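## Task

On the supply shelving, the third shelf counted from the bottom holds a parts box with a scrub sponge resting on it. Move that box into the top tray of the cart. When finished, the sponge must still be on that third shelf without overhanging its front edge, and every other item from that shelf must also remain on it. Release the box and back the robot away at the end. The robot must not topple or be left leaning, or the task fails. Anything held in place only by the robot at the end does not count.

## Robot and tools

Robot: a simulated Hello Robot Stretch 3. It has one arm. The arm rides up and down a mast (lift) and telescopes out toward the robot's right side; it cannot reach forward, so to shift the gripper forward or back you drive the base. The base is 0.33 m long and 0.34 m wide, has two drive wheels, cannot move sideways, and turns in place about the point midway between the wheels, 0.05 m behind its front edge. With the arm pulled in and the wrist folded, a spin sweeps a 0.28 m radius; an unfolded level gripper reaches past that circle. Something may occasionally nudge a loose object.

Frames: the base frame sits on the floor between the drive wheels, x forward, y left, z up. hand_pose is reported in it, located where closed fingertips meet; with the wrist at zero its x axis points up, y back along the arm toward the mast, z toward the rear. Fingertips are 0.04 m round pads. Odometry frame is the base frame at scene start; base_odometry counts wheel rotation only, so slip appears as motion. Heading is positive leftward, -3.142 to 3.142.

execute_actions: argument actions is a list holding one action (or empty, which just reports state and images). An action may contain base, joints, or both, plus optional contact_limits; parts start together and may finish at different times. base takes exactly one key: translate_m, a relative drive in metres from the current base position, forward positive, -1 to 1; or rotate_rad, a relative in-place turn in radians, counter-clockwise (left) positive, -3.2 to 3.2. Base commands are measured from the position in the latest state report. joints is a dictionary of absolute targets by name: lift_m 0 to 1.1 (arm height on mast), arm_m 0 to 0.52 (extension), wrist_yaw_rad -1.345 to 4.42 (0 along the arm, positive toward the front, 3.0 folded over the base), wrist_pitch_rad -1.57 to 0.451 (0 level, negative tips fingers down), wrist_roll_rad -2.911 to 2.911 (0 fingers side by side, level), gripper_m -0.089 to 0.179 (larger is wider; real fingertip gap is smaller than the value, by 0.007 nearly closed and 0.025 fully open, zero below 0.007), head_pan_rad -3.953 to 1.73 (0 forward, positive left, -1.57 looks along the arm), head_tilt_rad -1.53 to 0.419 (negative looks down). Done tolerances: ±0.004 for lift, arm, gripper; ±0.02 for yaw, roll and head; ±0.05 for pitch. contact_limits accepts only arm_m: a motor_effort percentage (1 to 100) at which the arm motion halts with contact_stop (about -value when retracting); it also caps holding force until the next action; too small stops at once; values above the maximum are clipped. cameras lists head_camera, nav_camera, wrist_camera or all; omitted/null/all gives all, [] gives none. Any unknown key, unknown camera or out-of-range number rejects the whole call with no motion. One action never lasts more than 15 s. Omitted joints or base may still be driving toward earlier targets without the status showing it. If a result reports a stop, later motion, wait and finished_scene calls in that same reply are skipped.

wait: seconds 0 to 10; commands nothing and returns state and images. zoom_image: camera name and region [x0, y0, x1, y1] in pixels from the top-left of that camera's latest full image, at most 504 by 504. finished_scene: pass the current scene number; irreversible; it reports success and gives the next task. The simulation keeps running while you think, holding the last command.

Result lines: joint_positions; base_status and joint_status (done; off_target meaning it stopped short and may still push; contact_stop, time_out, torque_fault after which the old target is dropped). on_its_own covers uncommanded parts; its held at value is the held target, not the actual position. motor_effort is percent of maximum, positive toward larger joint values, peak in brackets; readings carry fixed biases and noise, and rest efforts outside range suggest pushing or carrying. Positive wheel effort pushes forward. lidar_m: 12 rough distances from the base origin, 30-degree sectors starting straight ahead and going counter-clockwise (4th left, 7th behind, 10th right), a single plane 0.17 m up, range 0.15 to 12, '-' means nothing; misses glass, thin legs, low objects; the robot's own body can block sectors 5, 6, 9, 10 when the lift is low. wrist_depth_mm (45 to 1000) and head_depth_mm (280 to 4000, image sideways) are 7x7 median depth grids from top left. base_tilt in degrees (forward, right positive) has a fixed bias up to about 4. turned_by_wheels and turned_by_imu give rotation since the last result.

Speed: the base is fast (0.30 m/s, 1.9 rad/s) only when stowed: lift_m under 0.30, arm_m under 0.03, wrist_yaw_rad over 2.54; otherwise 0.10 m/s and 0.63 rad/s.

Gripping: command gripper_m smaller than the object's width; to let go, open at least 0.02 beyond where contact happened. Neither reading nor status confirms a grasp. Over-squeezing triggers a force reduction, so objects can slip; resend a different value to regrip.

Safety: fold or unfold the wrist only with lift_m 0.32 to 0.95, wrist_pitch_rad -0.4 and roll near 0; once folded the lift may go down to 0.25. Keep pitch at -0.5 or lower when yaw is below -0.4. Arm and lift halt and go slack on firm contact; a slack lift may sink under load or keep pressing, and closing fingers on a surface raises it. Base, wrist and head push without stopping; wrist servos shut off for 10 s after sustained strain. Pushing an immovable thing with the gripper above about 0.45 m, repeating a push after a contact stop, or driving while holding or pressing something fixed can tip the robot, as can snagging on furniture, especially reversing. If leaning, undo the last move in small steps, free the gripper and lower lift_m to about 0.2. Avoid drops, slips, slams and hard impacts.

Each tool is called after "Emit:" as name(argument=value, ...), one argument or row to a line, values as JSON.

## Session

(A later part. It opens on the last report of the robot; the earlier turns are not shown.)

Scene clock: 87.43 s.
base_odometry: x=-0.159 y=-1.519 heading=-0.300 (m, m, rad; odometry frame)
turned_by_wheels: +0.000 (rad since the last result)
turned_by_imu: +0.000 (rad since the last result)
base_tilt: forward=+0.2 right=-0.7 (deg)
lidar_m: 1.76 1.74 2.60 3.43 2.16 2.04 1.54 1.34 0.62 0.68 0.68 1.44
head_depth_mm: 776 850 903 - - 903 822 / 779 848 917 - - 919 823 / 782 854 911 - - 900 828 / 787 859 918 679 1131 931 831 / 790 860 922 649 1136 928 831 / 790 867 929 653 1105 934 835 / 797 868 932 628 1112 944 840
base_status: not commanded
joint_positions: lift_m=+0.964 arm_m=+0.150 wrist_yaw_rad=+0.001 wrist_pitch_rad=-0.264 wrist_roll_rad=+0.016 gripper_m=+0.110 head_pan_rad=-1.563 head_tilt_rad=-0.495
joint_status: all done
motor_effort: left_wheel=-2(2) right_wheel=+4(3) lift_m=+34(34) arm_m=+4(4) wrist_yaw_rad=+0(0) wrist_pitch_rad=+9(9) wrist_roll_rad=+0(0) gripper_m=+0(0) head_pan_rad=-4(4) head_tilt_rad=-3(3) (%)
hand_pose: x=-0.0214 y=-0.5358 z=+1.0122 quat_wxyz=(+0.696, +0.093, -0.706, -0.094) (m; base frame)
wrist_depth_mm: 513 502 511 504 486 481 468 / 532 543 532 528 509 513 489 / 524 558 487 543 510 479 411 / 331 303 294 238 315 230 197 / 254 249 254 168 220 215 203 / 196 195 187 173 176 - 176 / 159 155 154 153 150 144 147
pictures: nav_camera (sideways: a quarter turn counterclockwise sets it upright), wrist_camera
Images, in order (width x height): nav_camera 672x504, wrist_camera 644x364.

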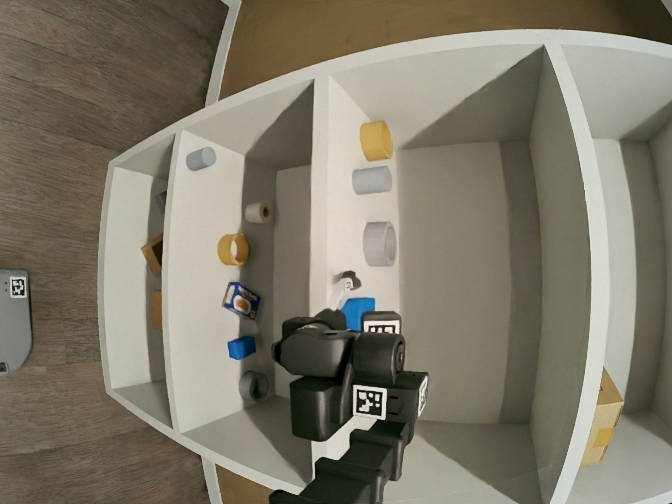

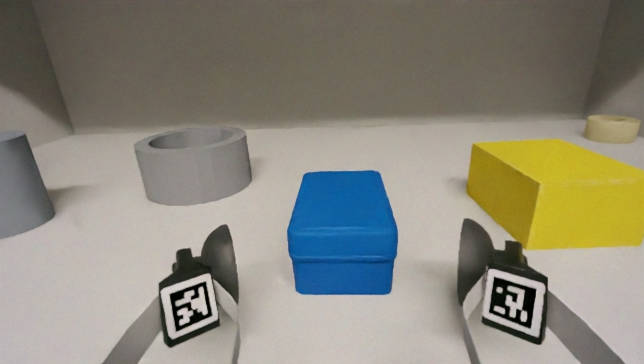

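Emit:
execute_actions(
  actions=[
    {"joints":{"arm_m":0.186,"lift_m":0.961}},
  ],
  cameras=[],
)

Emit:
execute_actions(
  actions=[
    {"joints":{"gripper_m":0.025}},
  ],
  cameras=[],
)

Emit:
execute_actions(
  actions=[
    {"joints":{"lift_m":0.985}},
  ],
  cameras=["wrist_camera"],
)

Emit:
execute_actions(
  actions=[
    {"joints":{"arm_m":0.002,"head_pan_rad":-3.8,"head_tilt_rad":-0.35}},
  ],
)

Scene clock: 93.63 s.
base_odometry: x=-0.159 y=-1.519 heading=-0.300 (m, m, rad; odometry frame)
turned_by_wheels: +0.000 (rad since the last result)
turned_by_imu: -0.001 (rad since the last result)
base_tilt: forward=+0.2 right=-0.7 (deg)
lidar_m: 1.76 1.74 2.60 3.43 2.17 2.04 1.54 1.34 0.62 0.68 0.68 1.45
head_depth_mm: 776 845 906 - 1046 921 821 / 780 851 910 - 1066 925 827 / 782 855 912 - - 924 825 / 786 857 917 613 1135 929 828 / 787 862 921 649 1140 926 833 / 792 865 926 652 1110 938 834 / 795 867 932 628 1110 940 837
base_status: not commanded
joint_positions: lift_m=+0.961 arm_m=+0.186 wrist_yaw_rad=+0.001 wrist_pitch_rad=-0.265 wrist_roll_rad=+0.016 gripper_m=+0.110 head_pan_rad=-1.563 head_tilt_rad=-0.495
joint_status: all done
motor_effort: left_wheel=-2(2) right_wheel=+3(3) lift_m=+20(29) arm_m=+4(4) wrist_yaw_rad=-1(1) wrist_pitch_rad=+9(9) wrist_roll_rad=+0(0) gripper_m=+1(1) head_pan_rad=-3(3) head_tilt_rad=-2(3) (%)
hand_pose: x=-0.0214 y=-0.5717 z=+1.0097 quat_wxyz=(+0.696, +0.093, -0.706, -0.094) (m; base frame)
wrist_depth_mm: 485 478 476 463 465 457 449 / 506 502 500 488 479 478 465 / 524 522 513 504 486 473 408 / 354 250 277 321 311 226 185 / 250 243 250 156 215 212 166 / 192 189 185 131 134 - 170 / 156 153 151 140 142 140 144
pictures: none
No camera images: the call's "cameras" was empty. Leave "cameras" out to get every camera's image.

Scene clock: 94.97 s.
base_odometry: x=-0.159 y=-1.519 heading=-0.300 (m, m, rad; odometry frame)
turned_by_wheels: +0.000 (rad since the last result)
turned_by_imu: +0.000 (rad since the last result)
base_tilt: forward=+0.3 right=-0.7 (deg)
lidar_m: 1.76 1.74 2.61 3.43 2.16 2.04 1.54 1.34 0.62 0.68 0.67 1.44
head_depth_mm: 774 845 906 - 1047 918 820 / 782 852 909 - 1062 922 824 / 781 853 912 - - 927 826 / 787 858 920 630 1135 928 830 / 788 863 921 648 1141 927 832 / 792 868 925 653 1109 937 836 / 795 868 929 628 1112 940 838
base_status: not commanded
joint_positions: lift_m=+0.961 arm_m=+0.186 wrist_yaw_rad=+0.001 wrist_pitch_rad=-0.266 wrist_roll_rad=+0.016 gripper_m=+0.026 head_pan_rad=-1.563 head_tilt_rad=-0.495
joint_status: all done
motor_effort: left_wheel=-2(2) right_wheel=+3(3) lift_m=+20(20) arm_m=+4(3) wrist_yaw_rad=+0(1) wrist_pitch_rad=+10(10) wrist_roll_rad=+0(0) gripper_m=-15(90) head_pan_rad=-3(3) head_tilt_rad=-2(2) (%)
hand_pose: x=-0.0214 y=-0.5716 z=+1.0093 quat_wxyz=(+0.695, +0.094, -0.706, -0.095) (m; base frame)
wrist_depth_mm: 486 480 473 464 457 451 444 / 506 507 497 486 487 478 466 / 522 528 519 507 494 469 408 / 352 250 280 318 311 226 184 / 248 243 249 154 169 211 166 / 192 188 186 128 126 176 170 / 156 155 146 138 137 140 143
pictures: none
No camera images: the call's "cameras" was empty. Leave "cameras" out to get every camera's image.

Scene clock: 95.93 s.
base_odometry: x=-0.159 y=-1.519 heading=-0.300 (m, m, rad; odometry frame)
turned_by_wheels: +0.000 (rad since the last result)
turned_by_imu: +0.000 (rad since the last result)
base_tilt: forward=+0.3 right=-0.8 (deg)
lidar_m: 1.76 1.74 2.61 3.42 2.17 2.04 1.54 1.34 0.62 0.68 0.68 1.45
head_depth_mm: 775 844 905 599 1098 919 821 / 781 849 901 - 1108 918 821 / 783 853 915 - 1087 928 828 / 785 858 915 628 1133 929 828 / 792 861 923 649 1138 926 830 / 792 863 928 652 1106 937 836 / 796 871 936 628 1113 944 836
base_status: not commanded
joint_positions: lift_m=+0.985 arm_m=+0.186 wrist_yaw_rad=+0.001 wrist_pitch_rad=-0.271 wrist_roll_rad=+0.016 gripper_m=+0.026 head_pan_rad=-1.563 head_tilt_rad=-0.495
joint_status: all done
motor_effort: left_wheel=-2(2) right_wheel=+4(3) lift_m=+34(37) arm_m=+4(4) wrist_yaw_rad=-1(0) wrist_pitch_rad=+12(12) wrist_roll_rad=+0(0) gripper_m=-15(16) head_pan_rad=-3(3) head_tilt_rad=-2(3) (%)
hand_pose: x=-0.0214 y=-0.5712 z=+1.0317 quat_wxyz=(+0.695, +0.095, -0.706, -0.096) (m; base frame)
wrist_depth_mm: 480 481 477 461 461 450 447 / 496 505 497 488 484 473 474 / 528 526 520 514 507 491 470 / 416 320 329 373 367 332 341 / 294 264 273 154 171 228 177 / 226 223 220 128 126 201 177 / 184 183 173 138 163 167 170
pictures: wrist_camera
Images, in order (width x height): wrist_camera 644x364.

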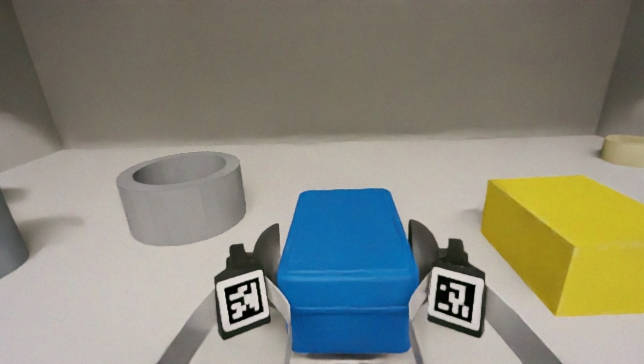

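Scene clock: 98.53 s.
base_odometry: x=-0.159 y=-1.519 heading=-0.300 (m, m, rad; odometry frame)
turned_by_wheels: +0.000 (rad since the last result)
turned_by_imu: -0.001 (rad since the last result)
base_tilt: forward=+0.2 right=-0.8 (deg)
lidar_m: 1.76 1.74 2.60 3.42 2.16 2.04 1.54 1.34 0.62 0.68 0.68 1.45
head_depth_mm: 2679 2868 3074 3346 - - - / 2505 2669 2860 3119 - - - / 2282 2451 2593 - - - - / 2146 2281 2392 - - - - / 2007 2101 2201 - - - - / 1901 1976 2067 - - - - / 1768 1873 1968 2066 - - -
base_status: not commanded
joint_positions: lift_m=+0.985 arm_m=+0.002 wrist_yaw_rad=+0.000 wrist_pitch_rad=-0.271 wrist_roll_rad=+0.016 gripper_m=+0.026 head_pan_rad=-3.793 head_tilt_rad=-0.360
joint_status: all done
motor_effort: left_wheel=-2(2) right_wheel=+3(3) lift_m=+34(34) arm_m=-3(5) wrist_yaw_rad=+1(1) wrist_pitch_rad=+13(13) wrist_roll_rad=+0(0) gripper_m=-15(14) head_pan_rad=-4(42) head_tilt_rad=+4(18) (%)
hand_pose: x=-0.0214 y=-0.3876 z=+1.0316 quat_wxyz=(+0.695, +0.095, -0.706, -0.097) (m; base frame)
wrist_depth_mm: 553 655 634 617 625 615 483 / 539 688 669 672 669 649 480 / 492 588 486 610 585 535 459 / 422 384 392 379 366 341 346 / 303 296 296 155 169 276 274 / 539 751 879 128 126 712 488 / 538 697 716 138 638 673 493
pictures: head_camera (sideways: a quarter turn clockwise sets it upright), nav_camera (sideways: a quarter turn counterclockwise sets it upright), wrist_camera
Images, in order (width x height): head_camera 896x504, nav_camera 672x504, wrist_camera 644x364.

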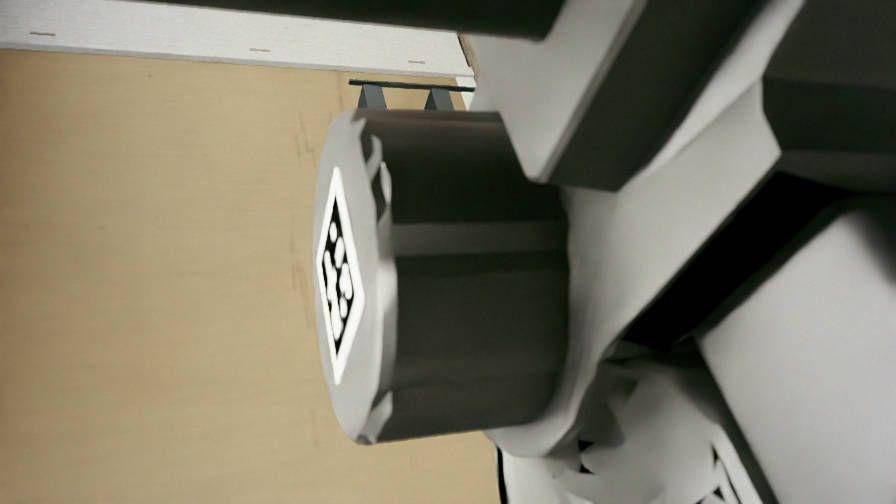

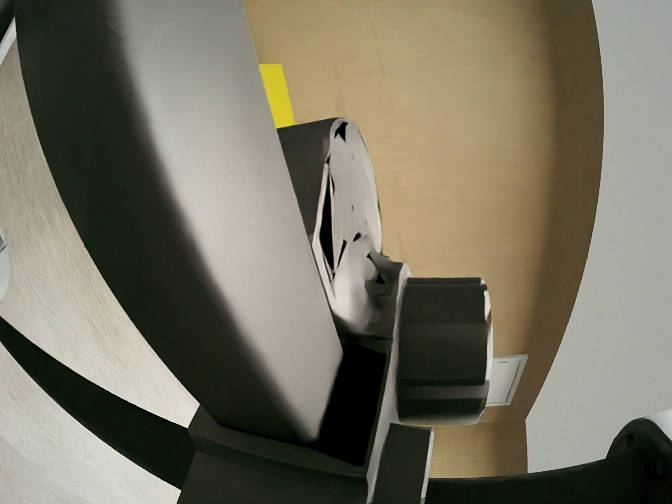

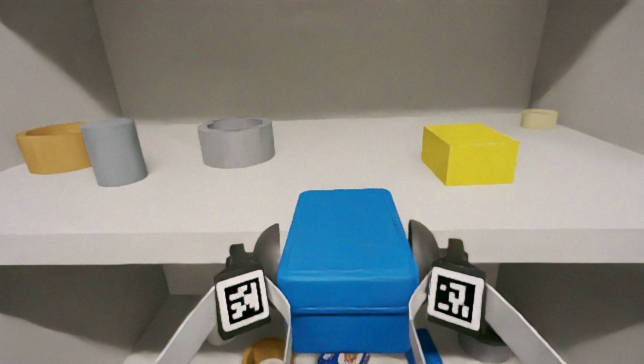

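Emit:
execute_actions(
  actions=[
    {"base":{"rotate_rad":-1.01},"joints":{"head_pan_rad":-2.7,"head_tilt_rad":-0.4}},
  ],
  cameras=[],
)

Emit:
execute_actions(
  actions=[
    {"base":{"translate_m":-1.0},"joints":{"lift_m":0.88}},
  ],
  cameras=["nav_camera","head_camera"],
)

Scene clock: 108.63 s.
base_odometry: x=-0.159 y=-1.519 heading=-1.310 (m, m, rad; odometry frame)
turned_by_wheels: -1.010 (rad since the last result)
turned_by_imu: -0.985 (rad since the last result)
base_tilt: forward=+0.3 right=-0.7 (deg)
lidar_m: 0.68 1.54 1.76 1.74 2.75 3.44 2.10 2.02 1.54 1.28 0.62 0.67
head_depth_mm: 2399 2643 2795 2952 2243 1728 - / 2275 2435 2581 2657 2289 1792 - / 2123 2271 2462 2654 2294 1875 - / 2016 2139 2313 2482 2307 1878 - / 1897 2013 2181 2330 2328 - - / 1799 1907 2042 2182 2276 - - / 1706 1811 1930 2050 1960 - -
base_status: done
joint_positions: lift_m=+0.985 arm_m=+0.002 wrist_yaw_rad=+0.000 wrist_pitch_rad=-0.271 wrist_roll_rad=+0.016 gripper_m=+0.026 head_pan_rad=-2.707 head_tilt_rad=-0.395
joint_status: all done
motor_effort: left_wheel=+2(6) right_wheel=-5(10) lift_m=+34(34) arm_m=-4(3) wrist_yaw_rad=+0(1) wrist_pitch_rad=+13(13) wrist_roll_rad=+0(0) gripper_m=-15(15) head_pan_rad=+4(45) head_tilt_rad=-1(8) (%)
hand_pose: x=-0.0214 y=-0.3876 z=+1.0316 quat_wxyz=(+0.695, +0.095, -0.706, -0.097) (m; base frame)
wrist_depth_mm: 368 340 959 - - - - / 422 348 - - - - - / 483 374 - - - - - / 418 390 - - - - - / 321 412 - 154 170 - - / 697 491 - 128 126 - - / 712 601 - 137 - - -
pictures: none
No camera images: the call's "cameras" was empty. Leave "cameras" out to get every camera's image.

Scene clock: 119.87 s.
base_odometry: x=-0.417 y=-0.552 heading=-1.310 (m, m, rad; odometry frame)
turned_by_wheels: +0.000 (rad since the last result)
turned_by_imu: -0.002 (rad since the last result)
base_tilt: forward=+0.2 right=-0.8 (deg)
lidar_m: 1.62 2.37 2.03 2.49 2.69 2.65 1.32 1.17 1.42 1.14 1.82 1.31
head_depth_mm: 1706 1836 2013 2217 2301 1722 1392 / 1593 1728 1867 1940 1804 1691 1393 / 1496 1610 1741 1708 1758 1674 1399 / 1419 1523 1634 1643 1711 1642 1408 / 1342 1421 1533 1625 1759 1762 1409 / 1276 1360 1442 1556 1663 1720 1459 / 1212 1284 1361 1454 1560 1645 1455
base_status: done
joint_positions: lift_m=+0.880 arm_m=+0.002 wrist_yaw_rad=+0.000 wrist_pitch_rad=-0.272 wrist_roll_rad=+0.016 gripper_m=+0.026 head_pan_rad=-2.707 head_tilt_rad=-0.395
joint_status: all done
motor_effort: left_wheel=+2(3) right_wheel=-4(10) lift_m=+20(29) arm_m=-3(3) wrist_yaw_rad=+0(0) wrist_pitch_rad=+13(13) wrist_roll_rad=+0(0) gripper_m=-16(16) head_pan_rad=+4(3) head_tilt_rad=-2(2) (%)
hand_pose: x=-0.0214 y=-0.3876 z=+0.9270 quat_wxyz=(+0.695, +0.095, -0.706, -0.097) (m; base frame)
wrist_depth_mm: - - - - - - 868 / - - - - - - 901 / - - - - - - 942 / - - - - - - 959 / - - - 156 171 - - / - - - 128 126 - - / - - - 138 - - -
pictures: head_camera (sideways: a quarter turn clockwise sets it upright), nav_camera (sideways: a quarter turn counterclockwise sets it upright)
Images, in order (width x height): head_camera 896x504, nav_camera 672x504.

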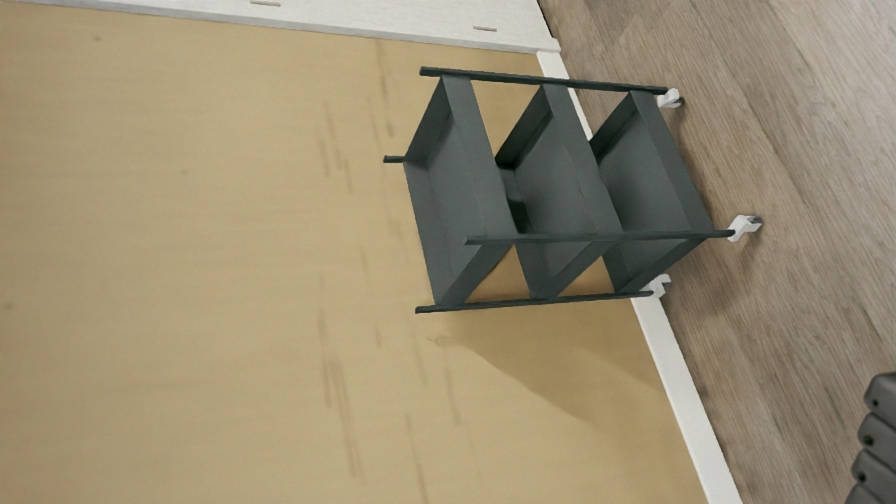

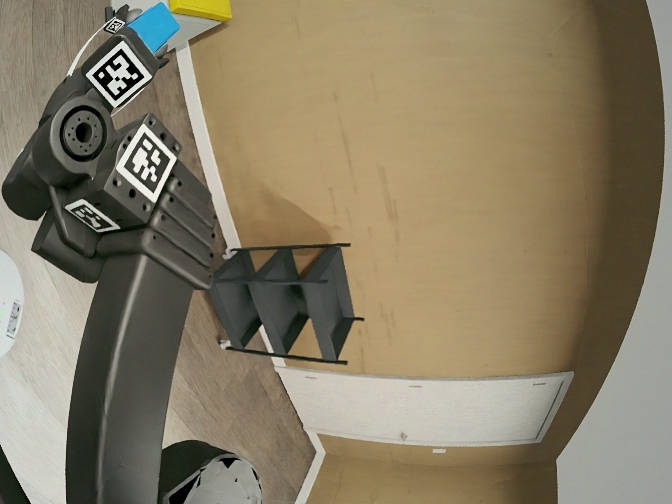

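Emit:
execute_actions(
  actions=[
    {"base":{"translate_m":-0.8}},
  ],
  cameras=[],
)

Emit:
execute_actions(
  actions=[
    {"base":{"rotate_rad":-0.87},"joints":{"head_pan_rad":-1.57,"head_tilt_rad":-0.7}},
  ],
)

Scene clock: 134.60 s.
base_odometry: x=-0.624 y=+0.220 heading=-1.310 (m, m, rad; odometry frame)
turned_by_wheels: +0.000 (rad since the last result)
turned_by_imu: -0.002 (rad since the last result)
base_tilt: forward=+0.2 right=-0.6 (deg)
lidar_m: 2.34 2.51 2.47 2.64 2.04 2.01 1.27 0.57 0.55 1.03 1.34 2.05
head_depth_mm: 1119 1205 1319 1471 1641 1713 1386 / 1073 1160 1255 1368 1500 1622 1393 / 1005 1080 1173 1271 1393 1524 1325 / 947 1015 1092 1184 1246 888 1003 / 901 960 1029 1108 1082 856 974 / 858 907 965 1037 1056 860 947 / 814 863 916 976 1024 867 697
base_status: done
joint_positions: lift_m=+0.880 arm_m=+0.002 wrist_yaw_rad=+0.000 wrist_pitch_rad=-0.272 wrist_roll_rad=+0.016 gripper_m=+0.026 head_pan_rad=-2.707 head_tilt_rad=-0.395
joint_status: not commanded
motor_effort: left_wheel=+2(4) right_wheel=-4(10) lift_m=+20(20) arm_m=-4(3) wrist_yaw_rad=-1(0) wrist_pitch_rad=+13(13) wrist_roll_rad=+0(0) gripper_m=-15(16) head_pan_rad=+3(3) head_tilt_rad=-3(4) (%)
hand_pose: x=-0.0214 y=-0.3876 z=+0.9270 quat_wxyz=(+0.695, +0.095, -0.706, -0.097) (m; base frame)
wrist_depth_mm: - - - 848 730 619 546 / - - - 885 745 651 570 / - - - 923 793 671 595 / - - - 950 816 704 614 / - - - 156 170 742 637 / - - - 128 126 758 611 / - - - 138 928 871 636
pictures: none
No camera images: the call's "cameras" was empty. Leave "cameras" out to get every camera's image.

Scene clock: 136.93 s.
base_odometry: x=-0.624 y=+0.220 heading=-2.180 (m, m, rad; odometry frame)
turned_by_wheels: -0.870 (rad since the last result)
turned_by_imu: -0.847 (rad since the last result)
base_tilt: forward=+0.3 right=-0.7 (deg)
lidar_m: 1.34 2.05 2.44 2.47 2.68 2.30 2.02 1.86 0.64 0.56 0.55 1.13
head_depth_mm: 913 1041 1204 1392 1624 - - / 889 1006 1153 944 1079 - - / 866 977 1081 977 - - - / 844 951 1059 982 1073 1206 1186 / 821 923 1039 991 1052 1109 1169 / 798 898 1012 1010 874 1356 1193 / 782 874 987 1130 1322 1395 1194
base_status: done
joint_positions: lift_m=+0.880 arm_m=+0.002 wrist_yaw_rad=+0.000 wrist_pitch_rad=-0.272 wrist_roll_rad=+0.016 gripper_m=+0.026 head_pan_rad=-1.577 head_tilt_rad=-0.691
joint_status: all done
motor_effort: left_wheel=+2(6) right_wheel=-4(9) lift_m=+20(20) arm_m=-3(4) wrist_yaw_rad=-1(1) wrist_pitch_rad=+13(13) wrist_roll_rad=+0(0) gripper_m=-16(16) head_pan_rad=+4(43) head_tilt_rad=-4(24) (%)
hand_pose: x=-0.0214 y=-0.3876 z=+0.9270 quat_wxyz=(+0.695, +0.095, -0.706, -0.097) (m; base frame)
wrist_depth_mm: 581 606 657 686 714 752 808 / 606 635 673 718 757 799 851 / 643 668 709 741 799 860 914 / 652 704 735 774 855 917 980 / 690 742 694 155 171 976 - / 740 783 566 128 126 - - / 757 812 402 137 560 - -
pictures: head_camera (sideways: a quarter turn clockwise sets it upright), nav_camera (sideways: a quarter turn counterclockwise sets it upright), wrist_camera
Images, in order (width x height): head_camera 896x504, nav_camera 672x504, wrist_camera 644x364.

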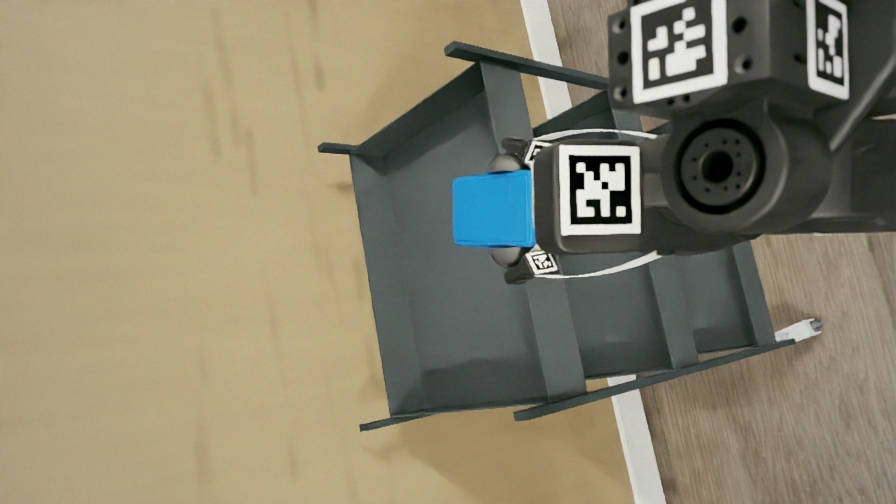

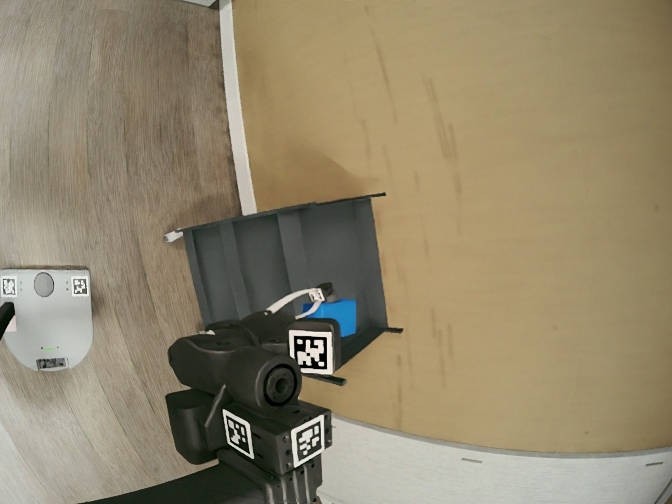

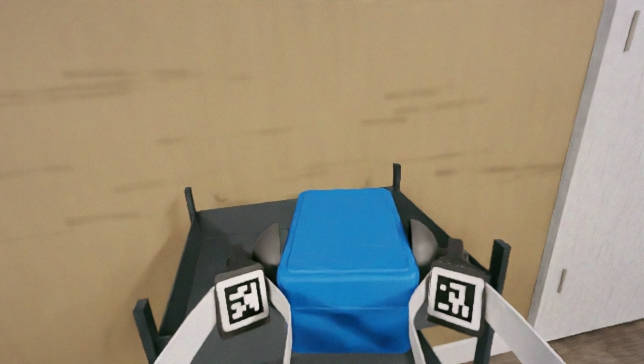

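Same geometry as before.

Emit:
execute_actions(
  actions=[
    {"joints":{"arm_m":0.42,"wrist_pitch_rad":-0.6,"lift_m":0.85,"wrist_yaw_rad":0.15}},
  ],
  cameras=[],
)

Emit:
execute_actions(
  actions=[
    {"joints":{"lift_m":0.745}},
  ],
  cameras=["head_camera","wrist_camera"],
)

Scene clock: 145.43 s.
base_odometry: x=-0.624 y=+0.220 heading=-2.180 (m, m, rad; odometry frame)
turned_by_wheels: +0.000 (rad since the last result)
turned_by_imu: -0.002 (rad since the last result)
base_tilt: forward=+0.2 right=-0.7 (deg)
lidar_m: 1.34 2.05 2.45 2.48 2.69 2.30 2.02 1.86 0.64 0.56 0.55 1.13
head_depth_mm: 914 1039 1194 - - 1342 1181 / 888 999 - 946 1063 1279 1179 / 865 963 - 978 1067 1253 1181 / 842 948 1040 981 1048 1206 1185 / 819 919 1042 985 1050 1111 1175 / 801 894 1007 1013 873 1349 1193 / 783 871 985 1129 1330 1385 1192
base_status: not commanded
joint_positions: lift_m=+0.850 arm_m=+0.420 wrist_yaw_rad=+0.149 wrist_pitch_rad=-0.616 wrist_roll_rad=+0.016 gripper_m=+0.026 head_pan_rad=-1.577 head_tilt_rad=-0.692
joint_status: all done
motor_effort: left_wheel=+2(2) right_wheel=-5(4) lift_m=+20(16) arm_m=+4(5) wrist_yaw_rad=+1(5) wrist_pitch_rad=+9(12) wrist_roll_rad=+0(0) gripper_m=-16(15) head_pan_rad=+4(3) head_tilt_rad=-4(5) (%)
hand_pose: x=+0.0075 y=-0.7578 z=+0.8213 quat_wxyz=(+0.683, +0.263, -0.661, -0.166) (m; base frame)
wrist_depth_mm: 291 298 303 312 318 329 333 / 319 327 337 346 356 364 374 / 356 364 373 385 397 405 424 / 388 407 416 418 365 359 491 / 444 345 360 155 171 355 544 / 308 338 337 128 126 320 285 / 282 303 293 137 279 281 265
pictures: none
No camera images: the call's "cameras" was empty. Leave "cameras" out to get every camera's image.

Scene clock: 147.23 s.
base_odometry: x=-0.624 y=+0.220 heading=-2.180 (m, m, rad; odometry frame)
turned_by_wheels: +0.000 (rad since the last result)
turned_by_imu: +0.000 (rad since the last result)
base_tilt: forward=+0.2 right=-0.9 (deg)
lidar_m: 1.34 2.05 2.44 2.48 2.68 2.30 2.01 1.86 0.64 0.56 0.55 1.13
head_depth_mm: 912 1036 1208 1390 1617 - - / 890 1007 1150 1283 1073 1276 1178 / 865 976 1087 918 1070 1259 1179 / 844 949 1072 921 1045 1206 1184 / 821 918 1044 987 1048 1113 1173 / 802 894 1008 1012 873 1356 1186 / 782 872 984 1134 1335 1388 1198
base_status: not commanded
joint_positions: lift_m=+0.745 arm_m=+0.420 wrist_yaw_rad=+0.149 wrist_pitch_rad=-0.616 wrist_roll_rad=+0.016 gripper_m=+0.026 head_pan_rad=-1.577 head_tilt_rad=-0.692
joint_status: all done
motor_effort: left_wheel=+2(2) right_wheel=-5(4) lift_m=+20(17) arm_m=+4(4) wrist_yaw_rad=+1(0) wrist_pitch_rad=+10(10) wrist_roll_rad=+0(0) gripper_m=-15(16) head_pan_rad=+3(3) head_tilt_rad=-5(4) (%)
hand_pose: x=+0.0075 y=-0.7578 z=+0.7163 quat_wxyz=(+0.683, +0.263, -0.661, -0.166) (m; base frame)
wrist_depth_mm: 290 295 303 315 320 325 326 / 317 325 332 336 340 285 361 / 271 276 279 287 295 303 249 / 284 292 293 291 283 278 251 / 256 257 256 156 171 239 232 / 226 221 221 128 126 209 207 / 199 197 190 138 179 183 185
pictures: head_camera (sideways: a quarter turn clockwise sets it upright), wrist_camera
Images, in order (width x height): head_camera 896x504, wrist_camera 644x364.

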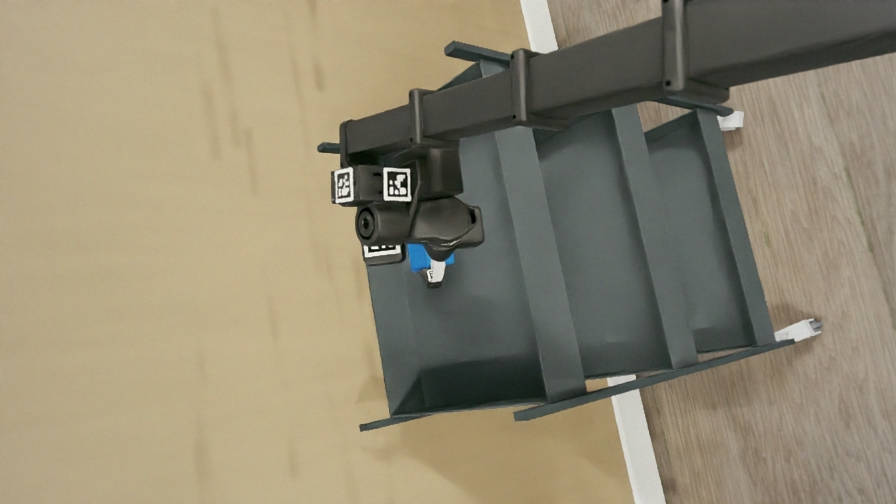

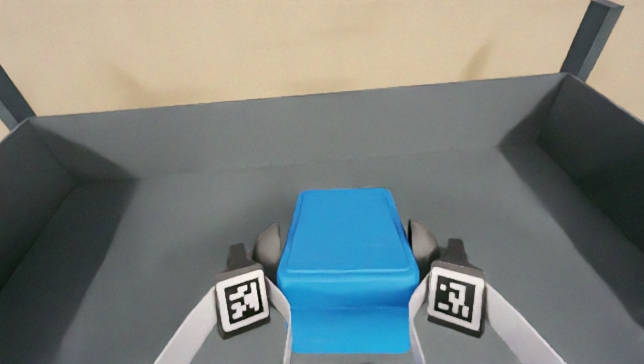

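Emit:
execute_actions(
  actions=[
    {"joints":{"lift_m":0.728}},
  ],
  cameras=[],
)

Emit:
execute_actions(
  actions=[
    {"joints":{"lift_m":0.717}},
  ],
  cameras=[],
)

Emit:
execute_actions(
  actions=[
    {"joints":{"gripper_m":0.10}},
  ],
  cameras=[],
)

Emit:
execute_actions(
  actions=[
    {"joints":{"lift_m":0.84}},
  ],
  cameras=[],
)

Emit:
execute_actions(
  actions=[
    {"joints":{"arm_m":0.05,"head_pan_rad":0.7,"head_tilt_rad":-0.25}},
  ],
  cameras=["head_camera","wrist_camera"],
)

Scene clock: 154.67 s.
base_odometry: x=-0.624 y=+0.220 heading=-2.180 (m, m, rad; odometry frame)
turned_by_wheels: +0.000 (rad since the last result)
turned_by_imu: -0.001 (rad since the last result)
base_tilt: forward=+0.2 right=-0.7 (deg)
lidar_m: 1.34 2.04 2.44 2.48 2.69 2.29 2.02 1.86 0.64 0.56 0.55 1.13
head_depth_mm: 914 1039 1201 1390 1611 - - / 890 1007 1157 1275 1080 1270 1175 / 865 977 1090 902 1068 1256 1178 / 842 947 1073 928 1048 1205 1179 / 823 922 1045 985 1051 1110 1168 / 801 895 1010 1006 872 1354 1192 / 781 872 988 1135 1333 1388 1192
base_status: not commanded
joint_positions: lift_m=+0.728 arm_m=+0.420 wrist_yaw_rad=+0.149 wrist_pitch_rad=-0.616 wrist_roll_rad=+0.016 gripper_m=+0.026 head_pan_rad=-1.577 head_tilt_rad=-0.692
joint_status: all done
motor_effort: left_wheel=+2(2) right_wheel=-4(4) lift_m=+20(20) arm_m=+3(4) wrist_yaw_rad=-1(1) wrist_pitch_rad=+10(10) wrist_roll_rad=+0(0) gripper_m=-15(15) head_pan_rad=+4(3) head_tilt_rad=-3(4) (%)
hand_pose: x=+0.0075 y=-0.7578 z=+0.6992 quat_wxyz=(+0.683, +0.263, -0.661, -0.166) (m; base frame)
wrist_depth_mm: 290 297 302 309 314 330 326 / 315 317 319 268 271 275 256 / 263 272 279 286 290 293 248 / 269 275 269 264 259 254 240 / 237 233 235 154 170 219 215 / 205 203 200 128 126 192 189 / 181 180 173 138 164 167 167
pictures: none
No camera images: the call's "cameras" was empty. Leave "cameras" out to get every camera's image.

Scene clock: 155.43 s.
base_odometry: x=-0.624 y=+0.220 heading=-2.180 (m, m, rad; odometry frame)
turned_by_wheels: +0.000 (rad since the last result)
turned_by_imu: +0.000 (rad since the last result)
base_tilt: forward=+0.3 right=-0.7 (deg)
lidar_m: 1.34 2.04 2.45 2.48 2.69 2.30 2.02 1.87 0.64 0.56 0.55 1.13
head_depth_mm: 912 1041 1204 1396 1619 - - / 892 1008 1152 1283 1083 1264 1178 / 865 975 1088 902 1071 1260 1178 / 841 948 1063 945 1048 1212 1189 / 819 920 1041 986 1049 1112 1171 / 801 895 1008 1012 871 1352 1191 / 784 871 988 1137 1336 1389 1194
base_status: not commanded
joint_positions: lift_m=+0.717 arm_m=+0.420 wrist_yaw_rad=+0.149 wrist_pitch_rad=-0.616 wrist_roll_rad=+0.016 gripper_m=+0.026 head_pan_rad=-1.577 head_tilt_rad=-0.692
joint_status: all done
motor_effort: left_wheel=+2(2) right_wheel=-5(4) lift_m=+20(23) arm_m=+3(4) wrist_yaw_rad=-1(0) wrist_pitch_rad=+10(10) wrist_roll_rad=+0(0) gripper_m=-15(15) head_pan_rad=+4(4) head_tilt_rad=-2(3) (%)
hand_pose: x=+0.0075 y=-0.7578 z=+0.6883 quat_wxyz=(+0.683, +0.263, -0.661, -0.166) (m; base frame)
wrist_depth_mm: 291 298 301 310 318 321 321 / 305 255 257 259 262 268 246 / 263 271 279 280 283 284 247 / 259 258 253 192 241 240 230 / 222 218 219 150 159 205 201 / 193 190 188 128 127 180 178 / 171 169 162 143 156 157 158
pictures: none
No camera images: the call's "cameras" was empty. Leave "cameras" out to get every camera's image.

Scene clock: 156.67 s.
base_odometry: x=-0.624 y=+0.220 heading=-2.180 (m, m, rad; odometry frame)
turned_by_wheels: +0.000 (rad since the last result)
turned_by_imu: +0.000 (rad since the last result)
base_tilt: forward=+0.2 right=-0.7 (deg)
lidar_m: 1.34 2.05 2.44 2.48 2.69 2.30 2.02 1.86 0.64 0.56 0.55 1.13
head_depth_mm: 914 1039 1203 1404 1618 - - / 887 1004 1155 1273 1069 1264 1177 / 865 979 1084 901 1073 1261 1180 / 838 946 1059 939 1048 1208 1185 / 819 921 1041 991 1044 1109 1164 / 800 896 1009 1010 872 1356 1193 / 782 872 986 1133 1332 1392 1196
base_status: not commanded
joint_positions: lift_m=+0.717 arm_m=+0.420 wrist_yaw_rad=+0.149 wrist_pitch_rad=-0.616 wrist_roll_rad=+0.016 gripper_m=+0.100 head_pan_rad=-1.577 head_tilt_rad=-0.692
joint_status: all done
motor_effort: left_wheel=+2(2) right_wheel=-4(5) lift_m=+20(19) arm_m=+3(4) wrist_yaw_rad=+0(1) wrist_pitch_rad=+10(10) wrist_roll_rad=+0(0) gripper_m=+0(80) head_pan_rad=+4(3) head_tilt_rad=-4(4) (%)
hand_pose: x=+0.0075 y=-0.7578 z=+0.6883 quat_wxyz=(+0.683, +0.263, -0.661, -0.166) (m; base frame)
wrist_depth_mm: 288 294 303 314 318 323 322 / 308 255 258 261 264 269 246 / 263 276 280 281 281 285 247 / 260 256 254 193 241 238 228 / 222 218 219 163 197 208 202 / 192 191 186 140 144 - 177 / 171 169 163 149 155 157 159
pictures: none
No camera images: the call's "cameras" was empty. Leave "cameras" out to get every camera's image.

Scene clock: 158.63 s.
base_odometry: x=-0.624 y=+0.220 heading=-2.180 (m, m, rad; odometry frame)
turned_by_wheels: +0.000 (rad since the last result)
turned_by_imu: +0.000 (rad since the last result)
base_tilt: forward=+0.2 right=-0.8 (deg)
lidar_m: 1.34 2.04 2.45 2.47 2.69 2.30 2.01 1.86 0.64 0.56 0.55 1.13
head_depth_mm: 912 1041 1197 - - 1345 1176 / 888 1003 - 939 1069 1285 1176 / 862 966 - 978 1071 1264 1181 / 844 945 1044 950 1048 1204 1184 / 819 920 1041 988 1046 1111 1172 / 800 895 1012 1012 872 1353 1190 / 784 872 987 1131 1332 1390 1192
base_status: not commanded
joint_positions: lift_m=+0.840 arm_m=+0.420 wrist_yaw_rad=+0.149 wrist_pitch_rad=-0.616 wrist_roll_rad=+0.016 gripper_m=+0.100 head_pan_rad=-1.577 head_tilt_rad=-0.692
joint_status: all done
motor_effort: left_wheel=+2(2) right_wheel=-5(5) lift_m=+34(32) arm_m=+3(4) wrist_yaw_rad=+1(1) wrist_pitch_rad=+10(10) wrist_roll_rad=+0(0) gripper_m=-1(0) head_pan_rad=+3(4) head_tilt_rad=-3(4) (%)
hand_pose: x=+0.0075 y=-0.7578 z=+0.8107 quat_wxyz=(+0.683, +0.263, -0.661, -0.166) (m; base frame)
wrist_depth_mm: 288 296 304 311 314 329 338 / 321 329 336 343 351 365 372 / 355 364 373 385 399 404 421 / 380 402 410 349 354 348 485 / 436 346 357 357 365 355 554 / 290 331 323 316 315 - 272 / 271 294 283 253 274 271 251
pictures: none
No camera images: the call's "cameras" was empty. Leave "cameras" out to get every camera's image.

Scene clock: 162.57 s.
base_odometry: x=-0.624 y=+0.220 heading=-2.180 (m, m, rad; odometry frame)
turned_by_wheels: +0.000 (rad since the last result)
turned_by_imu: -0.001 (rad since the last result)
base_tilt: forward=+0.2 right=-0.8 (deg)
lidar_m: 1.34 2.05 2.45 2.48 2.68 2.30 2.02 1.86 0.64 0.56 0.56 1.13
head_depth_mm: 2117 2186 2299 2407 2530 2012 1553 / 2172 2249 2349 2485 2587 2030 1556 / 2235 2049 2462 2558 2578 2034 1558 / 2351 2475 2584 2737 2685 2063 1580 / 2479 2572 2687 2751 2678 2062 1574 / 2638 2377 2952 3236 2787 2071 1589 / 2829 3006 3181 3458 2996 2086 1604
base_status: not commanded
joint_positions: lift_m=+0.840 arm_m=+0.050 wrist_yaw_rad=+0.150 wrist_pitch_rad=-0.616 wrist_roll_rad=+0.016 gripper_m=+0.100 head_pan_rad=+0.693 head_tilt_rad=-0.261
joint_status: all done
motor_effort: left_wheel=+2(2) right_wheel=-5(4) lift_m=+34(34) arm_m=-3(4) wrist_yaw_rad=+1(1) wrist_pitch_rad=+10(10) wrist_roll_rad=+0(0) gripper_m=+0(0) head_pan_rad=+3(46) head_tilt_rad=+5(31) (%)
hand_pose: x=+0.0076 y=-0.3883 z=+0.8107 quat_wxyz=(+0.683, +0.263, -0.661, -0.166) (m; base frame)
wrist_depth_mm: 606 610 626 634 650 672 690 / 662 674 618 615 626 596 781 / 732 747 531 519 489 472 815 / 824 864 369 377 380 391 961 / 936 975 690 711 693 - - / - - 620 608 608 - - / 966 951 899 780 787 899 907
pictures: head_camera (sideways: a quarter turn clockwise sets it upright), wrist_camera
Images, in order (width x height): head_camera 896x504, wrist_camera 644x364.

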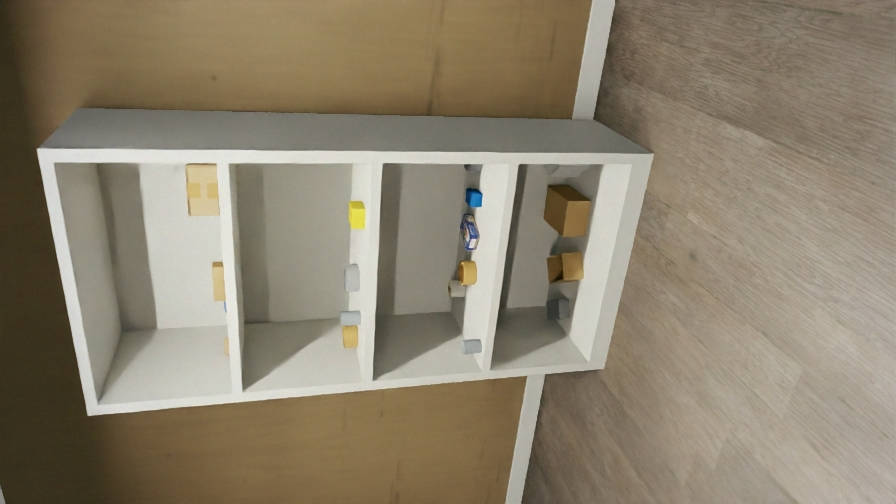

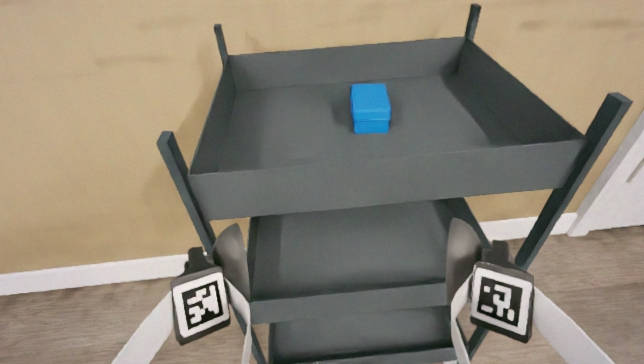

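Emit:
finished_scene(
  scene=2,
)

The scene is finished: the task was done.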